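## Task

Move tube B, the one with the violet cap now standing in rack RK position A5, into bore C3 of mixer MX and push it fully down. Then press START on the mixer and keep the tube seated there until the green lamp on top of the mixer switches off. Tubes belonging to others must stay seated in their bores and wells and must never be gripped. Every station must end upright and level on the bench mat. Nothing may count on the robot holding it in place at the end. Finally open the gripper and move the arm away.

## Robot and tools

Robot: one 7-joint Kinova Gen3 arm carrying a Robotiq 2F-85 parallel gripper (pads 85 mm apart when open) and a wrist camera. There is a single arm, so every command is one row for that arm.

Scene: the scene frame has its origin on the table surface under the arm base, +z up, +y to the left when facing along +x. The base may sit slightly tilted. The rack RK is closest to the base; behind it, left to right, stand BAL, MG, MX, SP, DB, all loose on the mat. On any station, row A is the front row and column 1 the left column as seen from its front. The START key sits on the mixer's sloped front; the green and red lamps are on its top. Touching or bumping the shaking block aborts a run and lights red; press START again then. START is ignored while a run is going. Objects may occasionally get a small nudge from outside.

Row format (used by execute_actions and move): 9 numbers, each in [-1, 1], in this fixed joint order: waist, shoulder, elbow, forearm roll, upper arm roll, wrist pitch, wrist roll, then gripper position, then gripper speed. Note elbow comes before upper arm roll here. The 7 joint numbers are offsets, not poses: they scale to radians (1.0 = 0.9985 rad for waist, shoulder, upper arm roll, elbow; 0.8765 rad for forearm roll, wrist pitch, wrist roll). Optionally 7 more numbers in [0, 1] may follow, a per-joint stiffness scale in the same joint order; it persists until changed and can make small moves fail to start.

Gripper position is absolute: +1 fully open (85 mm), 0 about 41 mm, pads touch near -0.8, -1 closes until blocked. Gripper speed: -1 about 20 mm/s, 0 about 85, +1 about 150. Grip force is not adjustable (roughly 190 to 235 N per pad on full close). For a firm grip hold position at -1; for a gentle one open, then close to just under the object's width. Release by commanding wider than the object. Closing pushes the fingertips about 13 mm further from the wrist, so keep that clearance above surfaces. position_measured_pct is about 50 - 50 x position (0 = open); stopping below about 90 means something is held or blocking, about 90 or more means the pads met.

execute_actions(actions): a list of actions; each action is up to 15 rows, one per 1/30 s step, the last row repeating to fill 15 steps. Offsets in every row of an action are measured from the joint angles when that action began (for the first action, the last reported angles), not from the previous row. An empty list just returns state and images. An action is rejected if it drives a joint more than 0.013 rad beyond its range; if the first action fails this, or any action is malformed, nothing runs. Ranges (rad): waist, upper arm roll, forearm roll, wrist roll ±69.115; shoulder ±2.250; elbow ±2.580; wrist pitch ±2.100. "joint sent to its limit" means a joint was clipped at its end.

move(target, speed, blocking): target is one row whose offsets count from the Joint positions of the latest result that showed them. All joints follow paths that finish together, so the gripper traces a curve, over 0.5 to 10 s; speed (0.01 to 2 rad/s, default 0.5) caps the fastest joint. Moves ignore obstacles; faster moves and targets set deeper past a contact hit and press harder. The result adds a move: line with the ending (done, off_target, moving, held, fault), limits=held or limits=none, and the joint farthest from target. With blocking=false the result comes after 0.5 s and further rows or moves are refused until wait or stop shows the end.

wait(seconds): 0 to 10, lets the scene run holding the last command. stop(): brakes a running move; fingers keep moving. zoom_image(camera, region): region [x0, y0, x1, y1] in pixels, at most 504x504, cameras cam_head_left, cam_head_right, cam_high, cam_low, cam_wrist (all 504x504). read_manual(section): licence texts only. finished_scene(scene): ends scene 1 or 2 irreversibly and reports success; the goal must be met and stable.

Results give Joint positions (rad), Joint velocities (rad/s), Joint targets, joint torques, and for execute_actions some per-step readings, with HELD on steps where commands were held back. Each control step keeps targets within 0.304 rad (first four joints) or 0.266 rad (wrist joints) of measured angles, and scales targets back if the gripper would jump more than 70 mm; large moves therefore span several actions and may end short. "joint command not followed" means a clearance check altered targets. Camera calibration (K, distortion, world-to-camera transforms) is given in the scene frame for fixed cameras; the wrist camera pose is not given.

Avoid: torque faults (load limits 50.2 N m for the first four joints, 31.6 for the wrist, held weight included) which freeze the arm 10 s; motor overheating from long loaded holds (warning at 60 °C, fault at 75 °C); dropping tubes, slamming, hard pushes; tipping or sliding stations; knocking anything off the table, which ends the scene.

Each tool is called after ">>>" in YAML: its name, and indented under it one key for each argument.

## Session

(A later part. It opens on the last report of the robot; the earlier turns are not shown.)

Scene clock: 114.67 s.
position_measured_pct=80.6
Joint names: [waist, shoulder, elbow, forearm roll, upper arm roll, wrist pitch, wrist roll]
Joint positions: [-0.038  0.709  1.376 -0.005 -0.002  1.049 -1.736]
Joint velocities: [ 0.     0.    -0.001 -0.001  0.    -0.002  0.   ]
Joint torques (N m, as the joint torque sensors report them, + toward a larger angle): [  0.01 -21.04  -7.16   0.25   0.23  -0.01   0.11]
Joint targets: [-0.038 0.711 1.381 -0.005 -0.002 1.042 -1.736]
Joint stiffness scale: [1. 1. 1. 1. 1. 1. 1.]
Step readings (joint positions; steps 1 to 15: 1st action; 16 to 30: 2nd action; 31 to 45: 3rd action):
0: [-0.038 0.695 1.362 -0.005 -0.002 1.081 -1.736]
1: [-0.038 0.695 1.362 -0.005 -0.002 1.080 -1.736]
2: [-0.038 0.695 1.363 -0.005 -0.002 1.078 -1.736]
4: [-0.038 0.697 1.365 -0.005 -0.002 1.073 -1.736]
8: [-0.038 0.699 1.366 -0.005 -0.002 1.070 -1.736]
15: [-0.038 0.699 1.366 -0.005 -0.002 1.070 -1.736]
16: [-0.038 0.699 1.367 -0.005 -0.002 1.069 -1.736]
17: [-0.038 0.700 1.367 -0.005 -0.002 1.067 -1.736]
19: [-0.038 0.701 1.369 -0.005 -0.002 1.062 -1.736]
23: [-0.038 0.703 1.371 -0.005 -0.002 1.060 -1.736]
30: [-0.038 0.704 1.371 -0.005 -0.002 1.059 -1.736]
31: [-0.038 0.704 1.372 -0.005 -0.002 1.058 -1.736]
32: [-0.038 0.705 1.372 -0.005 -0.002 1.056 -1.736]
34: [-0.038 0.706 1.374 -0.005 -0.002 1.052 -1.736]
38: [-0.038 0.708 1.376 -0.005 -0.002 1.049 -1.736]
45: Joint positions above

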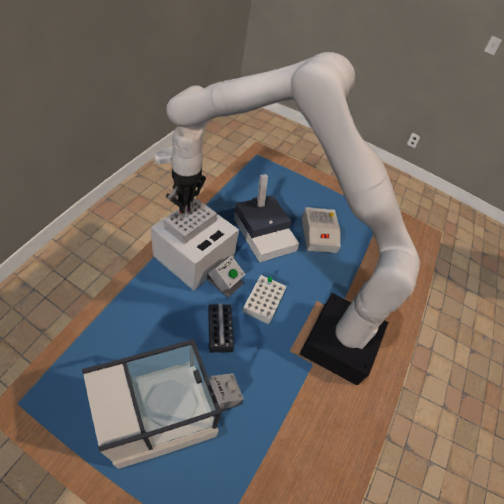

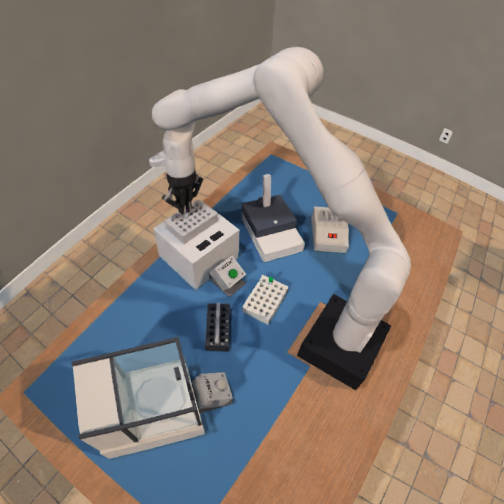

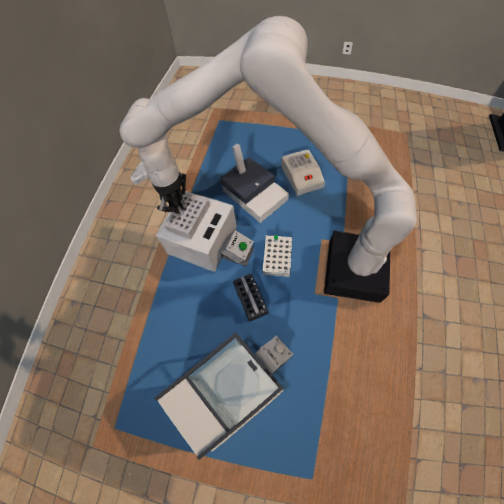

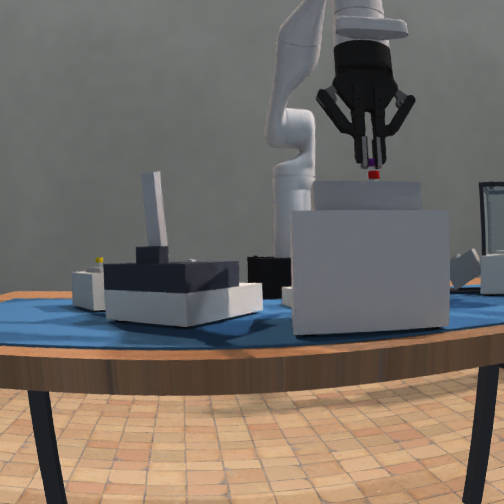

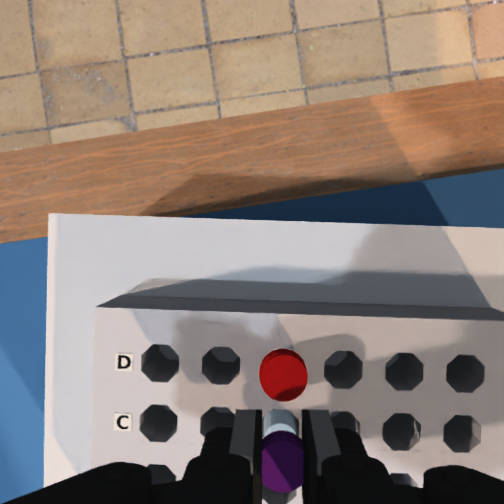

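Free. About 14 mm more.

>>> execute_actions:
  actions:
    - [[0,0.005,0.007,0,0,-0.012,0,-0.66,0],[0,0.006,0.008,0,0,-0.015,0,-0.66,0],[0,0.0075,0.01,0,0,-0.019,0,-0.66,0]]
    - [[0,0.005,0.007,0,0,-0.012,0,-0.66,0],[0,0.006,0.008,0,0,-0.015,0,-0.66,0],[0,0.0075,0.01,0,0,-0.019,0,-0.66,0]]
    - [[0,0.005,0.007,0,0,-0.012,0,-0.66,0],[0,0.006,0.008,0,0,-0.015,0,-0.66,0],[0,0.0075,0.01,0,0,-0.019,0,-0.66,0]]
    - [[0,0.005,0.007,0,0,-0.012,0,-0.66,0],[0,0.006,0.008,0,0,-0.015,0,-0.66,0],[0,0.0075,0.01,0,0,-0.017,0,-0.66,0]]

>>> zoom_image:
  camera: "cam_low"
  region: [330,130,410,200]

Scene clock: 121.77 s.
position_measured_pct=80.6
Joint names: [waist, shoulder, elbow, forearm roll, upper arm roll, wrist pitch, wrist roll]
Joint positions: [-0.038  0.727  1.396 -0.005 -0.002  1.01  -1.736]
Joint velocities: [ 0.001 -0.     0.    -0.    -0.001  0.001  0.001]
Joint torques (N m, as the joint torque sensors report them, + toward a larger angle): [ -0.05 -20.85  -6.57   0.34   0.2    0.17   0.14]
Joint targets: [-0.038 0.730 1.401 -0.005 -0.002 1.004 -1.736]
Joint stiffness scale: [1. 1. 1. 1. 1. 1. 1.]
Step readings (joint positions; steps 1 to 15: 1st action; 16 to 30: 2nd action; 31 to 45: 3rd action; 46 to 60: 4th action):
0: [-0.038 0.709 1.376 -0.005 -0.002 1.049 -1.736]
1: [-0.038 0.709 1.377 -0.005 -0.002 1.048 -1.736]
2: [-0.038 0.709 1.377 -0.005 -0.002 1.046 -1.736]
4: [-0.038 0.711 1.379 -0.005 -0.002 1.042 -1.736]
8: [-0.038 0.713 1.381 -0.005 -0.002 1.039 -1.736]
15: [-0.038 0.713 1.381 -0.005 -0.002 1.039 -1.736]
16: [-0.038 0.714 1.382 -0.005 -0.002 1.038 -1.736]
17: [-0.038 0.714 1.382 -0.005 -0.002 1.036 -1.736]
19: [-0.038 0.716 1.384 -0.005 -0.002 1.032 -1.736]
23: [-0.038 0.718 1.386 -0.005 -0.002 1.029 -1.736]
30: [-0.038 0.718 1.386 -0.005 -0.002 1.029 -1.736]
31: [-0.038 0.718 1.387 -0.005 -0.002 1.028 -1.736]
32: [-0.038 0.719 1.387 -0.005 -0.002 1.027 -1.736]
34: [-0.038 0.720 1.389 -0.005 -0.002 1.022 -1.736]
38: [-0.038 0.722 1.391 -0.005 -0.002 1.020 -1.736]
45: [-0.038 0.723 1.391 -0.005 -0.002 1.019 -1.736]
46: [-0.038 0.723 1.391 -0.005 -0.002 1.018 -1.736]
47: [-0.038 0.724 1.392 -0.005 -0.002 1.017 -1.736]
49: [-0.038 0.725 1.394 -0.005 -0.002 1.013 -1.736]
53: [-0.038 0.727 1.396 -0.005 -0.002 1.011 -1.736]
60: Joint positions above

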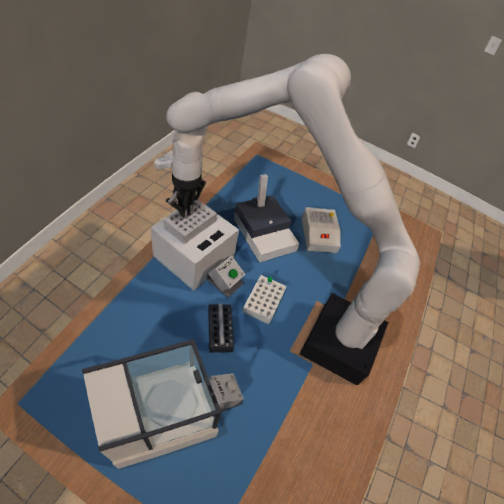

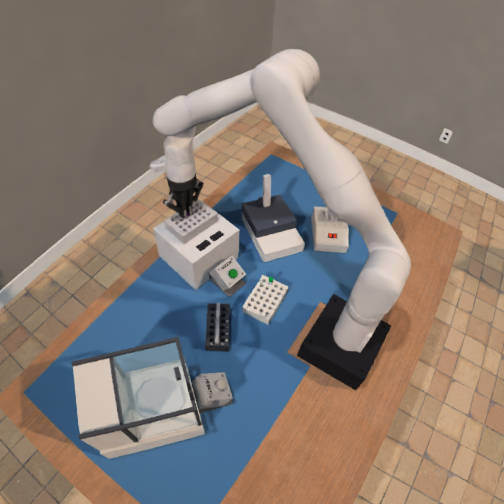

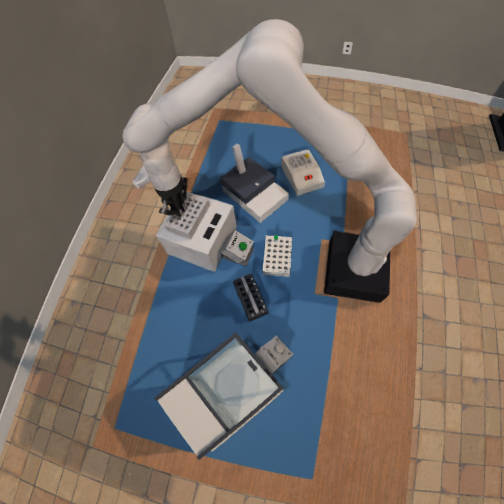

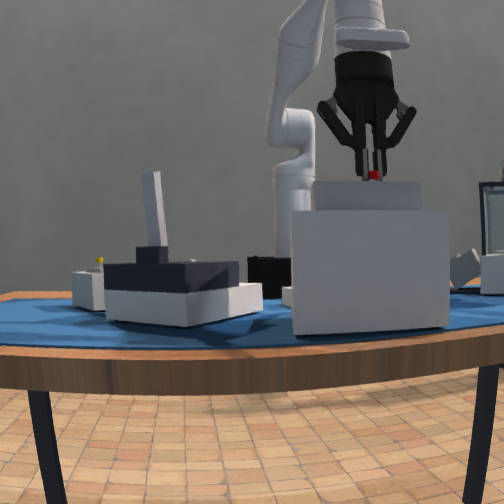

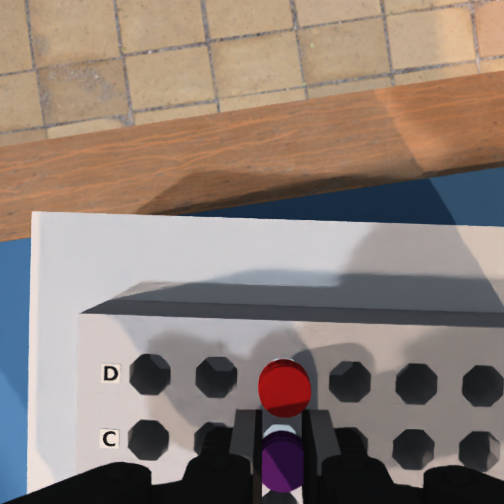

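Region (330, 130, 410, 200) of cam_low's 504x504 image, scaled by 6.300, with more detail than that image has; it fills the top 441 rows of this view, and the rest is white.

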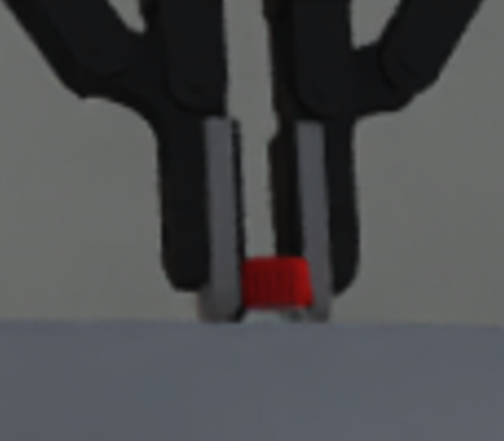

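Continue until resistance.

>>> execute_actions:
  actions:
    - [[0,0.005,0.007,0,0,-0.01,0,-0.66,0],[0,0.006,0.008,0,0,-0.012,0,-0.66,0],[0,0.0075,0.01,0,0,-0.015,0,-0.66,0]]
    - [[0,0.005,0.007,0,0,-0.01,0,-0.66,0],[0,0.006,0.008,0,0,-0.012,0,-0.66,0],[0,0.009,0.011,0,0,-0.014,0,-0.66,0]]

Scene clock: 125.67 s.
position_measured_pct=80.6
Joint names: [waist, shoulder, elbow, forearm roll, upper arm roll, wrist pitch, wrist roll]
Joint positions: [-0.038  0.73   1.4   -0.005 -0.002  1.    -1.736]
Joint velocities: [-0.002  0.     0.001 -0.     0.    -0.     0.001]
Joint torques (N m, as the joint torque sensors report them, + toward a larger angle): [ -0.13 -14.77  -4.1    0.12  -0.19  -0.34   0.09]
Joint targets: [-0.038 0.739 1.410 -0.005 -0.002 0.992 -1.736]
Joint stiffness scale: [1. 1. 1. 1. 1. 1. 1.]
Step readings (joint positions; steps 1 to 15: 1st action; 16 to 30: 2nd action):
0: [-0.038 0.727 1.396 -0.005 -0.002 1.010 -1.736]
1: [-0.038 0.728 1.396 -0.005 -0.002 1.010 -1.736]
2: [-0.038 0.728 1.397 -0.005 -0.002 1.009 -1.736]
4: [-0.038 0.730 1.398 -0.005 -0.002 1.005 -1.736]
8: [-0.038 0.730 1.399 -0.005 -0.002 1.004 -1.736]
15: [-0.038 0.730 1.399 -0.005 -0.002 1.004 -1.736]
16: [-0.038 0.730 1.399 -0.005 -0.002 1.004 -1.736]
17: [-0.038 0.730 1.399 -0.005 -0.002 1.003 -1.736]
19: [-0.038 0.730 1.400 -0.005 -0.002 1.001 -1.736]
23: [-0.038 0.730 1.400 -0.005 -0.002 1.000 -1.736]
30: Joint positions above

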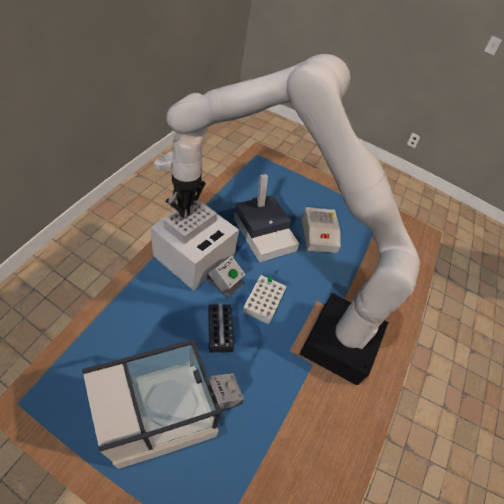

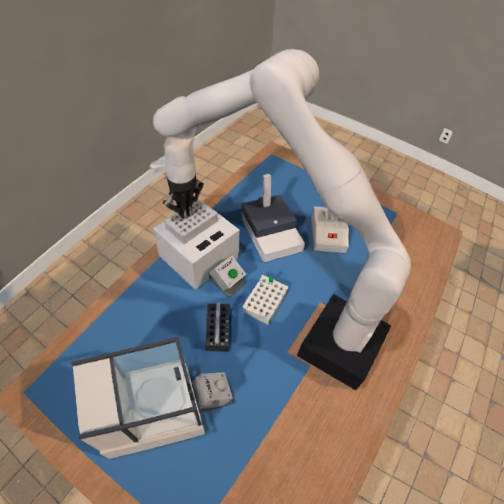

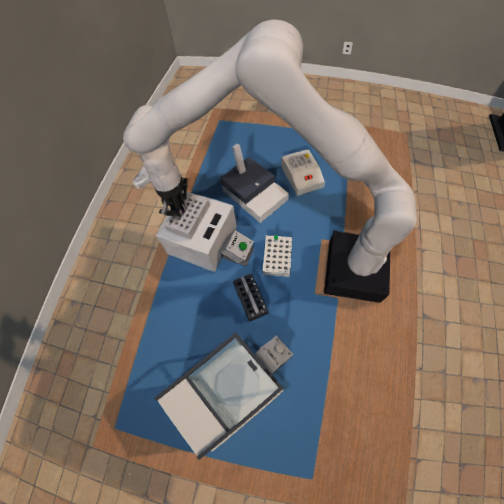

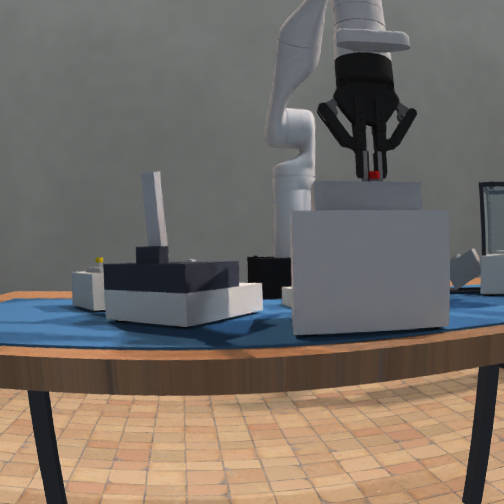

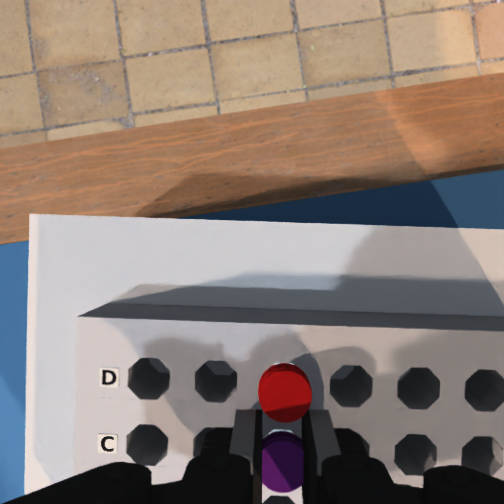

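>>> execute_actions:
  actions:
    - [[0,0,0,0,0,0,0,-0.35,0]]
    - [[0,-0.006,-0.007,0,0,0.012,0,-0.35,0],[0,-0.009,-0.01,0,0,0.019,0,-0.35,0],[0,-0.012,-0.013,0,0,0.026,0,-0.35,0],[0,-0.015,-0.016,0,0,0.033,0,-0.35,0],[0,-0.018,-0.019,0,0,0.04,0,-0.35,0],[0,-0.021,-0.022,0,0,0.047,0,-0.35,0],[0,-0.024,-0.026,0,0,0.056,0,-0.35,0]]
    - [[0,0,0,0,0,0,0,-1,1]]
    - [[0,0.005,0.007,0,0,-0.012,0,-1,0],[0,0.0075,0.01,0,0,-0.019,0,-1,0]]
    - [[0,0.005,0.007,0,0,-0.012,0,-1,0],[0,0.009,0.011,0,0,-0.017,0,-1,0]]
    - [[0,0.01,0.011,0,0,-0.01,0,-1,0]]

>>> zoom_image:
  camera: "cam_low"
  region: [330,130,410,200]

Scene clock: 133.50 s.
position_measured_pct=91.7
Joint names: [waist, shoulder, elbow, forearm roll, upper arm roll, wrist pitch, wrist roll]
Joint positions: [-0.038  0.716  1.388 -0.005 -0.002  1.025 -1.736]
Joint velocities: [-0.001  0.001  0.     0.    -0.     0.001  0.   ]
Joint torques (N m, as the joint torque sensors report them, + toward a larger angle): [  0.42 -13.71  -3.9    0.5    0.42  -0.37   0.04]
Joint targets: [-0.038 0.726 1.398 -0.005 -0.002 1.017 -1.736]
Joint stiffness scale: [1. 1. 1. 1. 1. 1. 1.]
Step readings (joint positions; steps 1 to 15: 1st action; 16 to 30: 2nd action; 31 to 45: 3rd action; 46 to 60: 4th action; 61 to 75: 5th action; 76 to 90: 6th action):
0: [-0.038 0.730 1.400 -0.005 -0.002 1.000 -1.736]
1: [-0.038 0.730 1.400 -0.005 -0.002 1.000 -1.736]
2: [-0.038 0.729 1.400 -0.005 -0.002 1.000 -1.736]
4: [-0.038 0.729 1.400 -0.005 -0.002 1.000 -1.736]
8: [-0.038 0.729 1.400 -0.005 -0.002 1.000 -1.736]
15: [-0.038 0.729 1.400 -0.005 -0.002 1.000 -1.736]
16: [-0.038 0.729 1.400 -0.005 -0.002 1.000 -1.736]
17: [-0.038 0.728 1.399 -0.005 -0.002 1.003 -1.736]
19: [-0.038 0.725 1.395 -0.005 -0.002 1.012 -1.736]
23: [-0.038 0.715 1.384 -0.005 -0.002 1.035 -1.736]
30: [-0.038 0.709 1.379 -0.005 -0.002 1.042 -1.736]
31: [-0.038 0.709 1.379 -0.005 -0.002 1.042 -1.736]
32: [-0.038 0.709 1.379 -0.005 -0.002 1.042 -1.736]
34: [-0.038 0.709 1.379 -0.005 -0.002 1.042 -1.736]
38: [-0.038 0.709 1.379 -0.005 -0.002 1.042 -1.736]
45: [-0.038 0.709 1.379 -0.005 -0.002 1.042 -1.736]
46: [-0.038 0.709 1.380 -0.005 -0.002 1.041 -1.736]
47: [-0.038 0.709 1.381 -0.005 -0.002 1.039 -1.736]
49: [-0.038 0.711 1.383 -0.005 -0.002 1.034 -1.736]
53: [-0.038 0.713 1.384 -0.005 -0.002 1.032 -1.736]
60: [-0.038 0.714 1.384 -0.005 -0.002 1.032 -1.736]
61: [-0.038 0.714 1.385 -0.005 -0.002 1.031 -1.736]
62: [-0.038 0.715 1.386 -0.005 -0.002 1.029 -1.736]
64: [-0.038 0.716 1.388 -0.005 -0.002 1.026 -1.736]
68: [-0.038 0.716 1.388 -0.005 -0.002 1.025 -1.736]
75: [-0.038 0.716 1.388 -0.005 -0.002 1.025 -1.736]
76: [-0.038 0.716 1.388 -0.005 -0.002 1.025 -1.736]
77: [-0.038 0.716 1.388 -0.005 -0.002 1.025 -1.736]
79: [-0.038 0.716 1.388 -0.005 -0.002 1.025 -1.736]
83: [-0.038 0.716 1.388 -0.005 -0.002 1.025 -1.736]
90: Joint positions above

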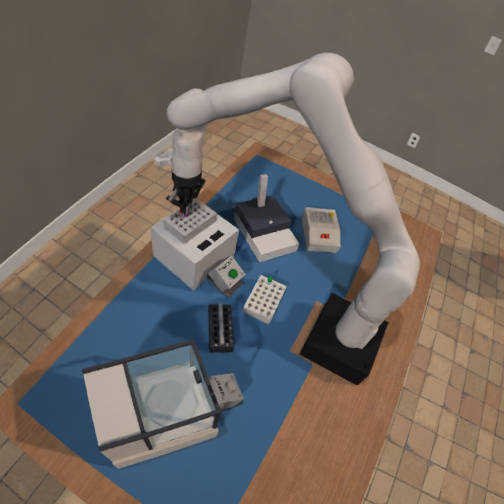

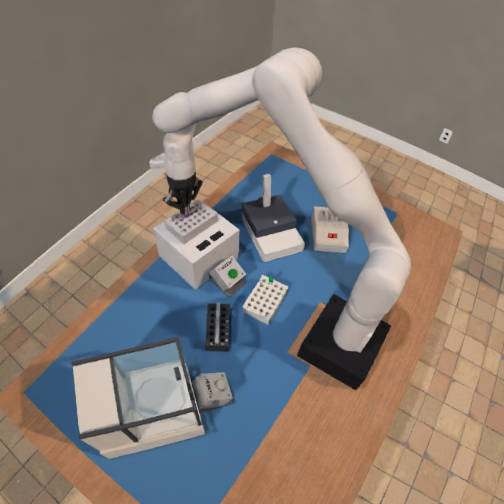

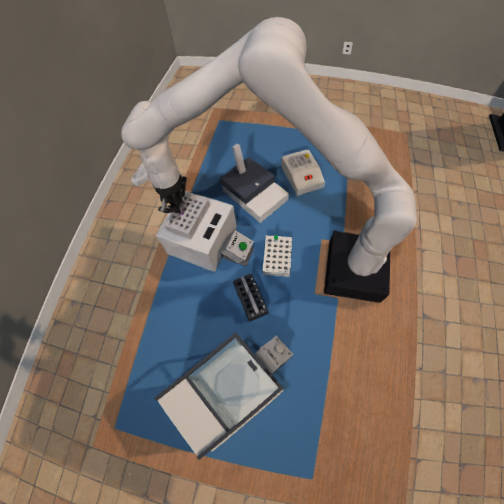

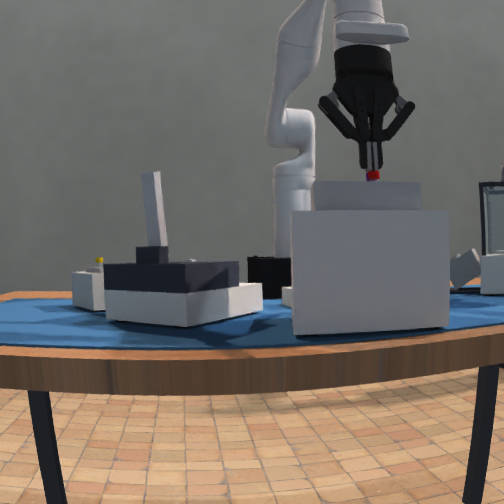

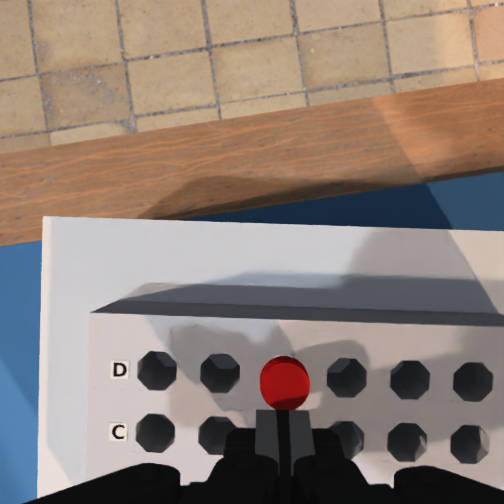

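Region (330, 130, 410, 200) of cam_low's 504x504 image, scaled by 6.300, with more detail than that image has; it fills the top 441 rows of this view, and the rest is white.

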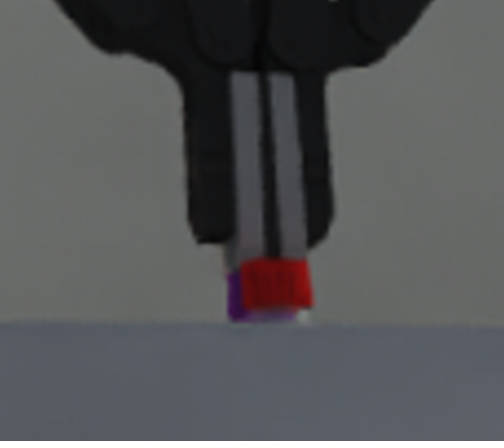

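>>> move:
  target: [0,-0.1,-0.04,0,0,0.16,0,-1,0]
  speed: 0.3

>>> move:
  target: [-0.087,-0.52,0.95,0,0,-0.88,0.1,-1,0]
  speed: 0.7

>>> move:
  target: [0,0.451,0.229,0,0,-0.78,0,-1,0]

>>> zoom_image:
  camera: "cam_high"
  region: [190,180,300,290]

Scene clock: 143.03 s.
position_measured_pct=91.7
Joint names: [waist, shoulder, elbow, forearm roll, upper arm roll, wrist pitch, wrist roll]
Joint positions: [-0.038  0.619  1.353 -0.005 -0.002  1.158 -1.736]
Joint velocities: [-0.002 -0.003 -0.001 -0.     0.     0.    -0.001]
Joint torques (N m, as the joint torque sensors report them, + toward a larger angle): [  0.08 -20.05  -7.6    0.28   0.03  -0.06   0.12]
Joint targets: [-0.038 0.616 1.348 -0.005 -0.002 1.165 -1.736]
Joint stiffness scale: [1. 1. 1. 1. 1. 1. 1.]
move: done; limits=none; farthest joint: the wrist pitch, 0.007 radians from its target (0.140 radians at the start)

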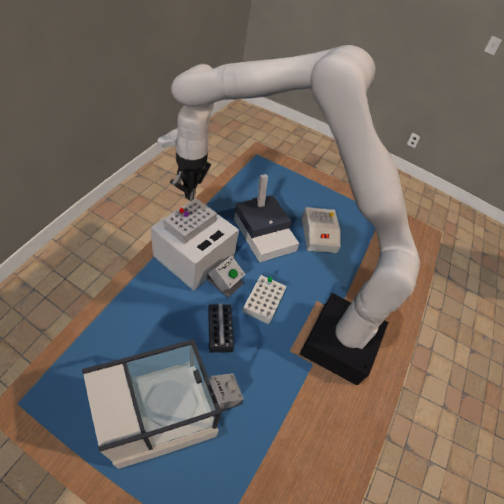

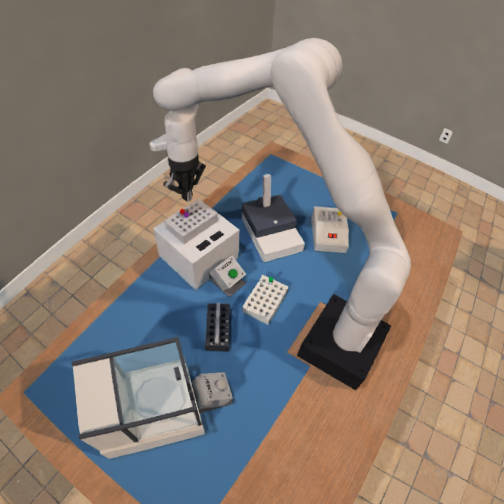

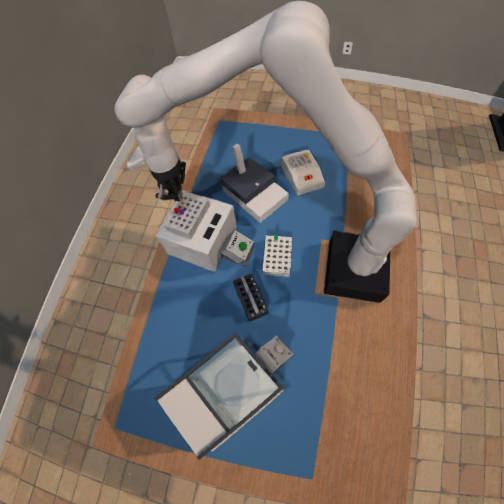

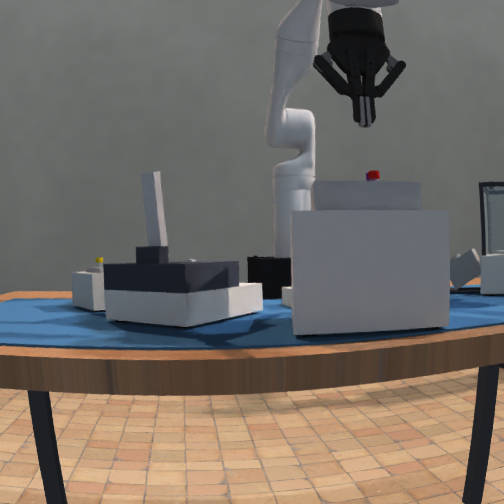

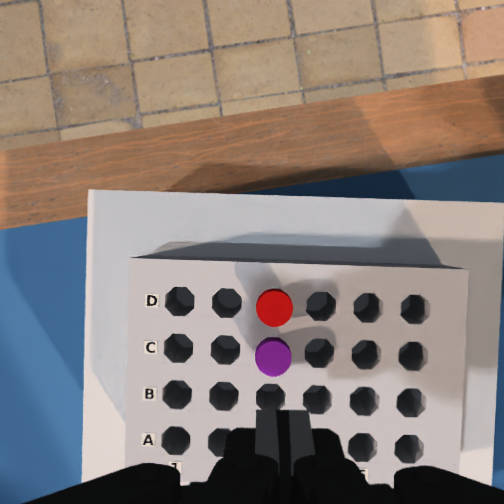

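Scene clock: 145.03 s.
position_measured_pct=91.7
Joint names: [waist, shoulder, elbow, forearm roll, upper arm roll, wrist pitch, wrist roll]
Joint positions: [-0.121  0.103  2.297 -0.005 -0.002  0.394 -1.659]
Joint velocities: [ 0.001 -0.004  0.001 -0.    -0.    -0.002 -0.001]
Joint torques (N m, as the joint torque sensors report them, + toward a larger angle): [-0.18 -9.8  -6.29  0.24 -0.13 -1.02  0.07]
Joint targets: [-0.125 0.100 2.302 -0.005 -0.002 0.387 -1.649]
Joint stiffness scale: [1. 1. 1. 1. 1. 1. 1.]
move: off_target; limits=none; farthest joint: the wrist roll, 0.011 radians from its target (0.088 radians at the start)

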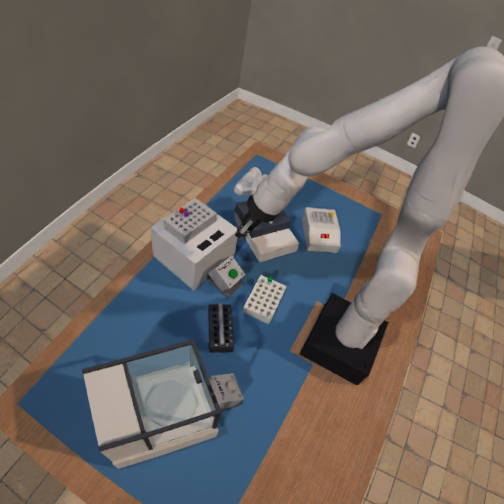

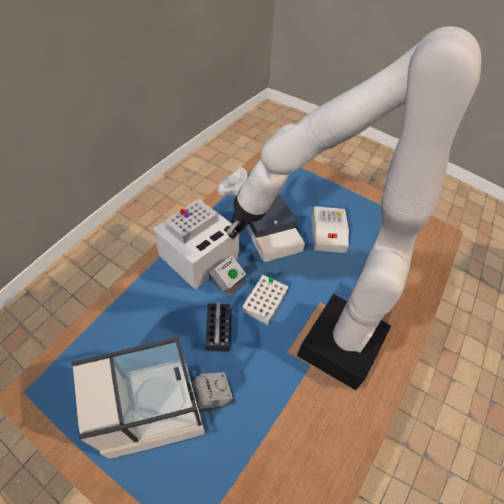

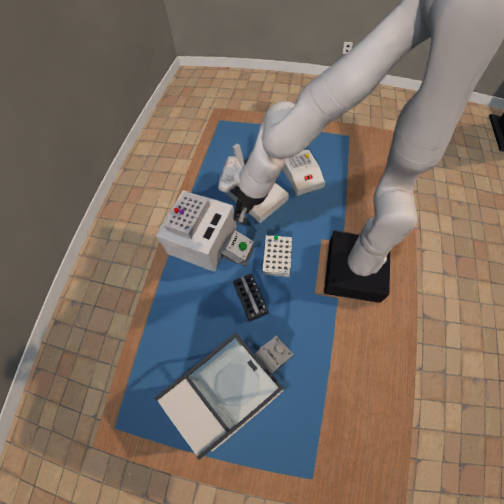

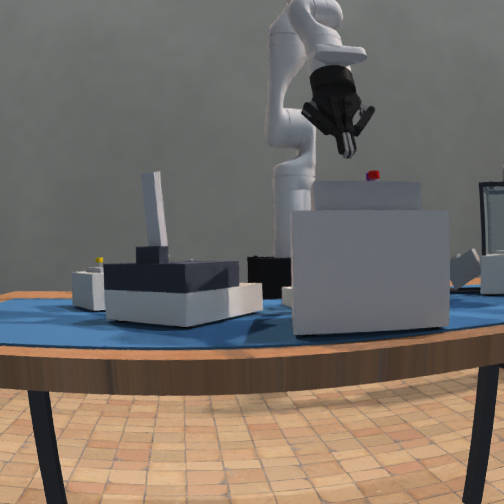

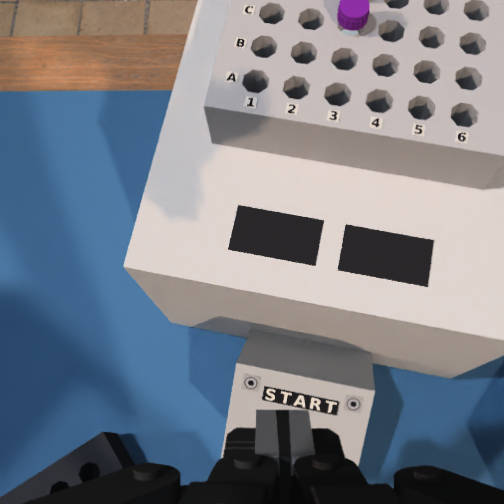

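Scene clock: 147.03 s.
position_measured_pct=91.7
Joint names: [waist, shoulder, elbow, forearm roll, upper arm roll, wrist pitch, wrist roll]
Joint positions: [-0.121  0.55   2.521 -0.005 -0.002 -0.283 -1.659]
Joint velocities: [-0.001  0.003  0.001 -0.001  0.001 -0.    -0.   ]
Joint torques (N m, as the joint torque sensors report them, + toward a larger angle): [  0.04 -12.07  -1.02   0.18   0.    -0.91   0.16]
Joint targets: [-0.121 0.553 2.526 -0.005 -0.002 -0.290 -1.659]
Joint stiffness scale: [1. 1. 1. 1. 1. 1. 1.]
move: done; limits=none; farthest joint: the wrist pitch, 0.007 radians from its target (0.683 radians at the start)

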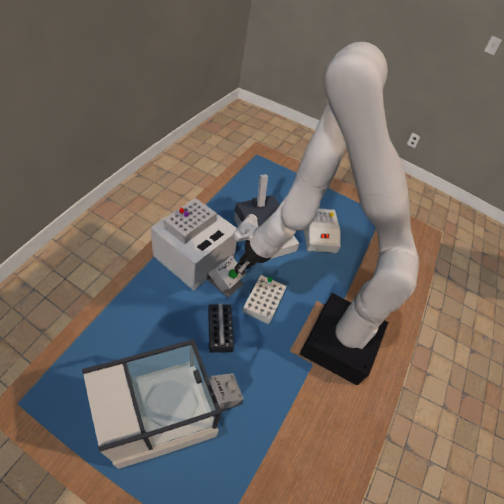

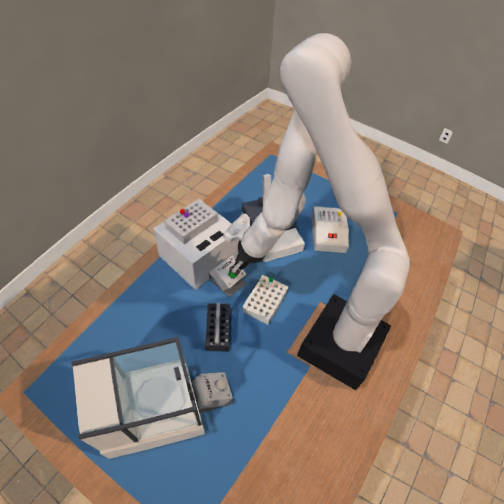

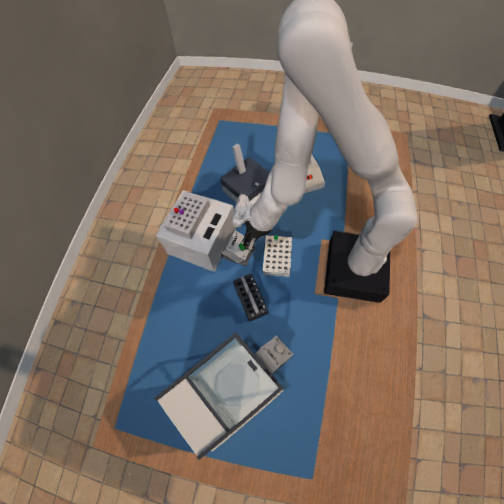

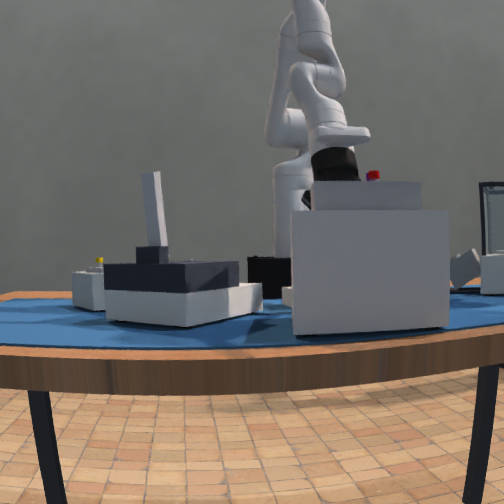

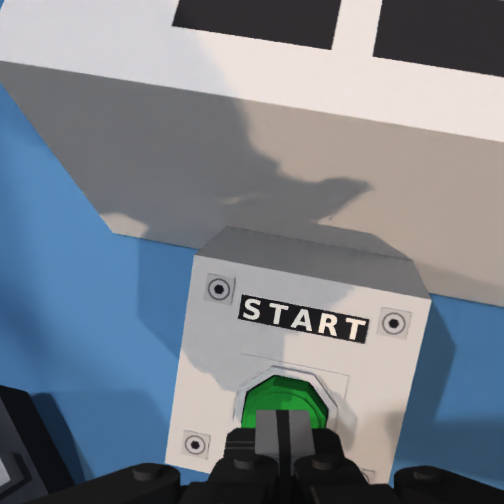

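Region (190, 180, 300, 290) of cam_high's 504x504 image, scaled by 4.582, with more detail than that image has.

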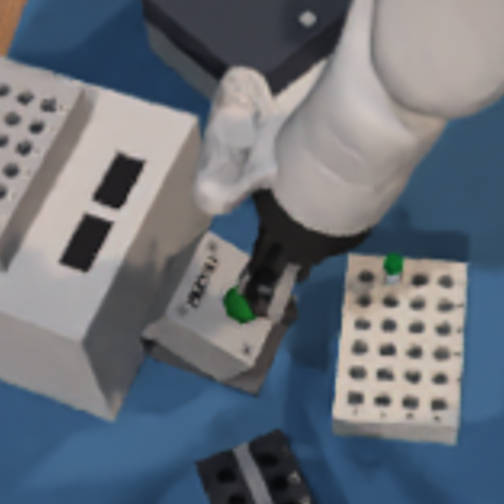

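>>> move:
  target: [0,0.111,-0.016,0,0,-0.117,0,-1,0]
  speed: 0.08

Scene clock: 151.30 s.
position_measured_pct=91.7
Joint names: [waist, shoulder, elbow, forearm roll, upper arm roll, wrist pitch, wrist roll]
Joint positions: [-0.121  0.653  2.51  -0.005 -0.002 -0.38  -1.659]
Joint velocities: [ 0.001  0.001 -0.    -0.     0.     0.001  0.001]
Joint torques (N m, as the joint torque sensors report them, + toward a larger angle): [-0.39 -9.3  -1.47  0.38 -0.5  -0.72  0.13]
Joint targets: [-0.121 0.661 2.505 -0.005 -0.002 -0.386 -1.659]
Joint stiffness scale: [1. 1. 1. 1. 1. 1. 1.]
move: done; limits=none; farthest joint: the shoulder, 0.008 radians from its target (0.111 radians at the start)

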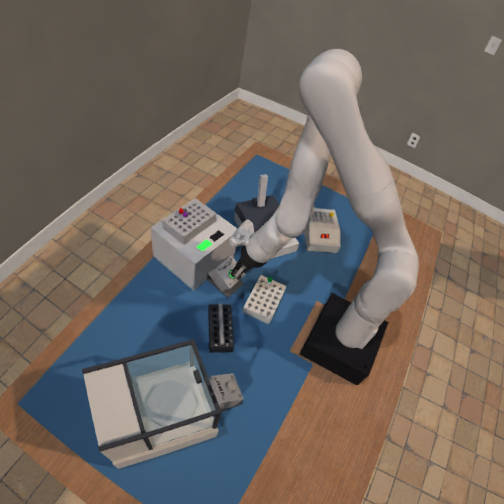

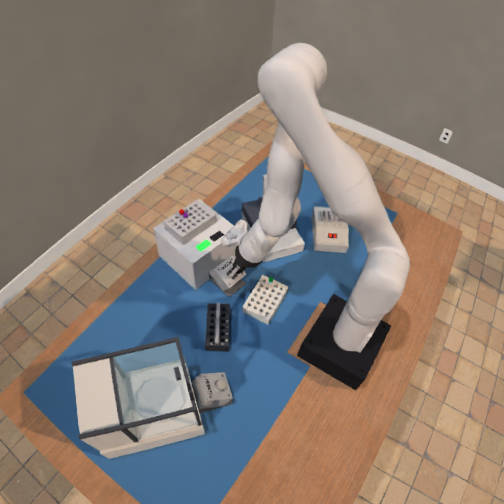

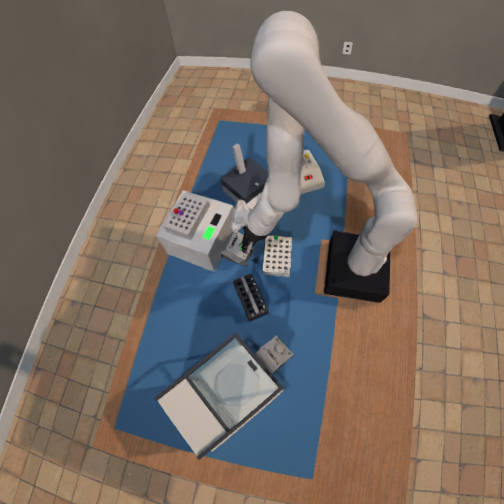

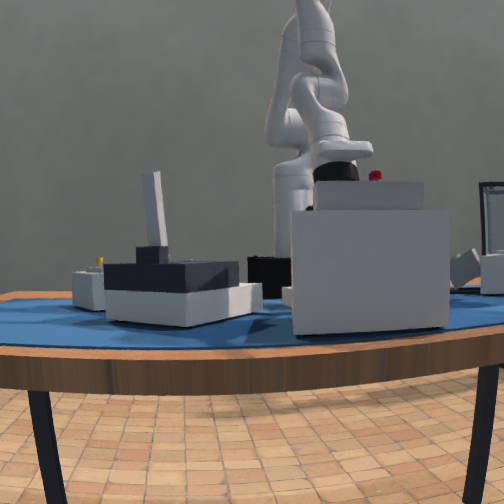

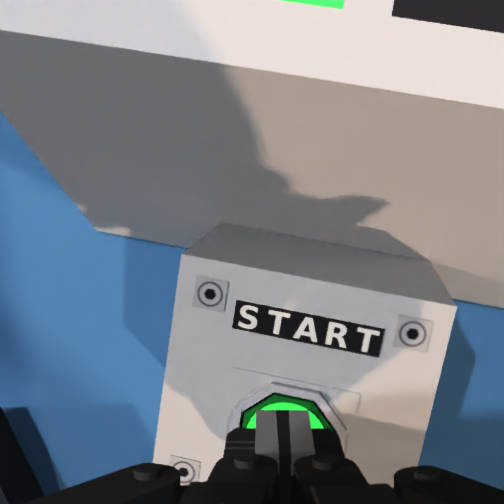

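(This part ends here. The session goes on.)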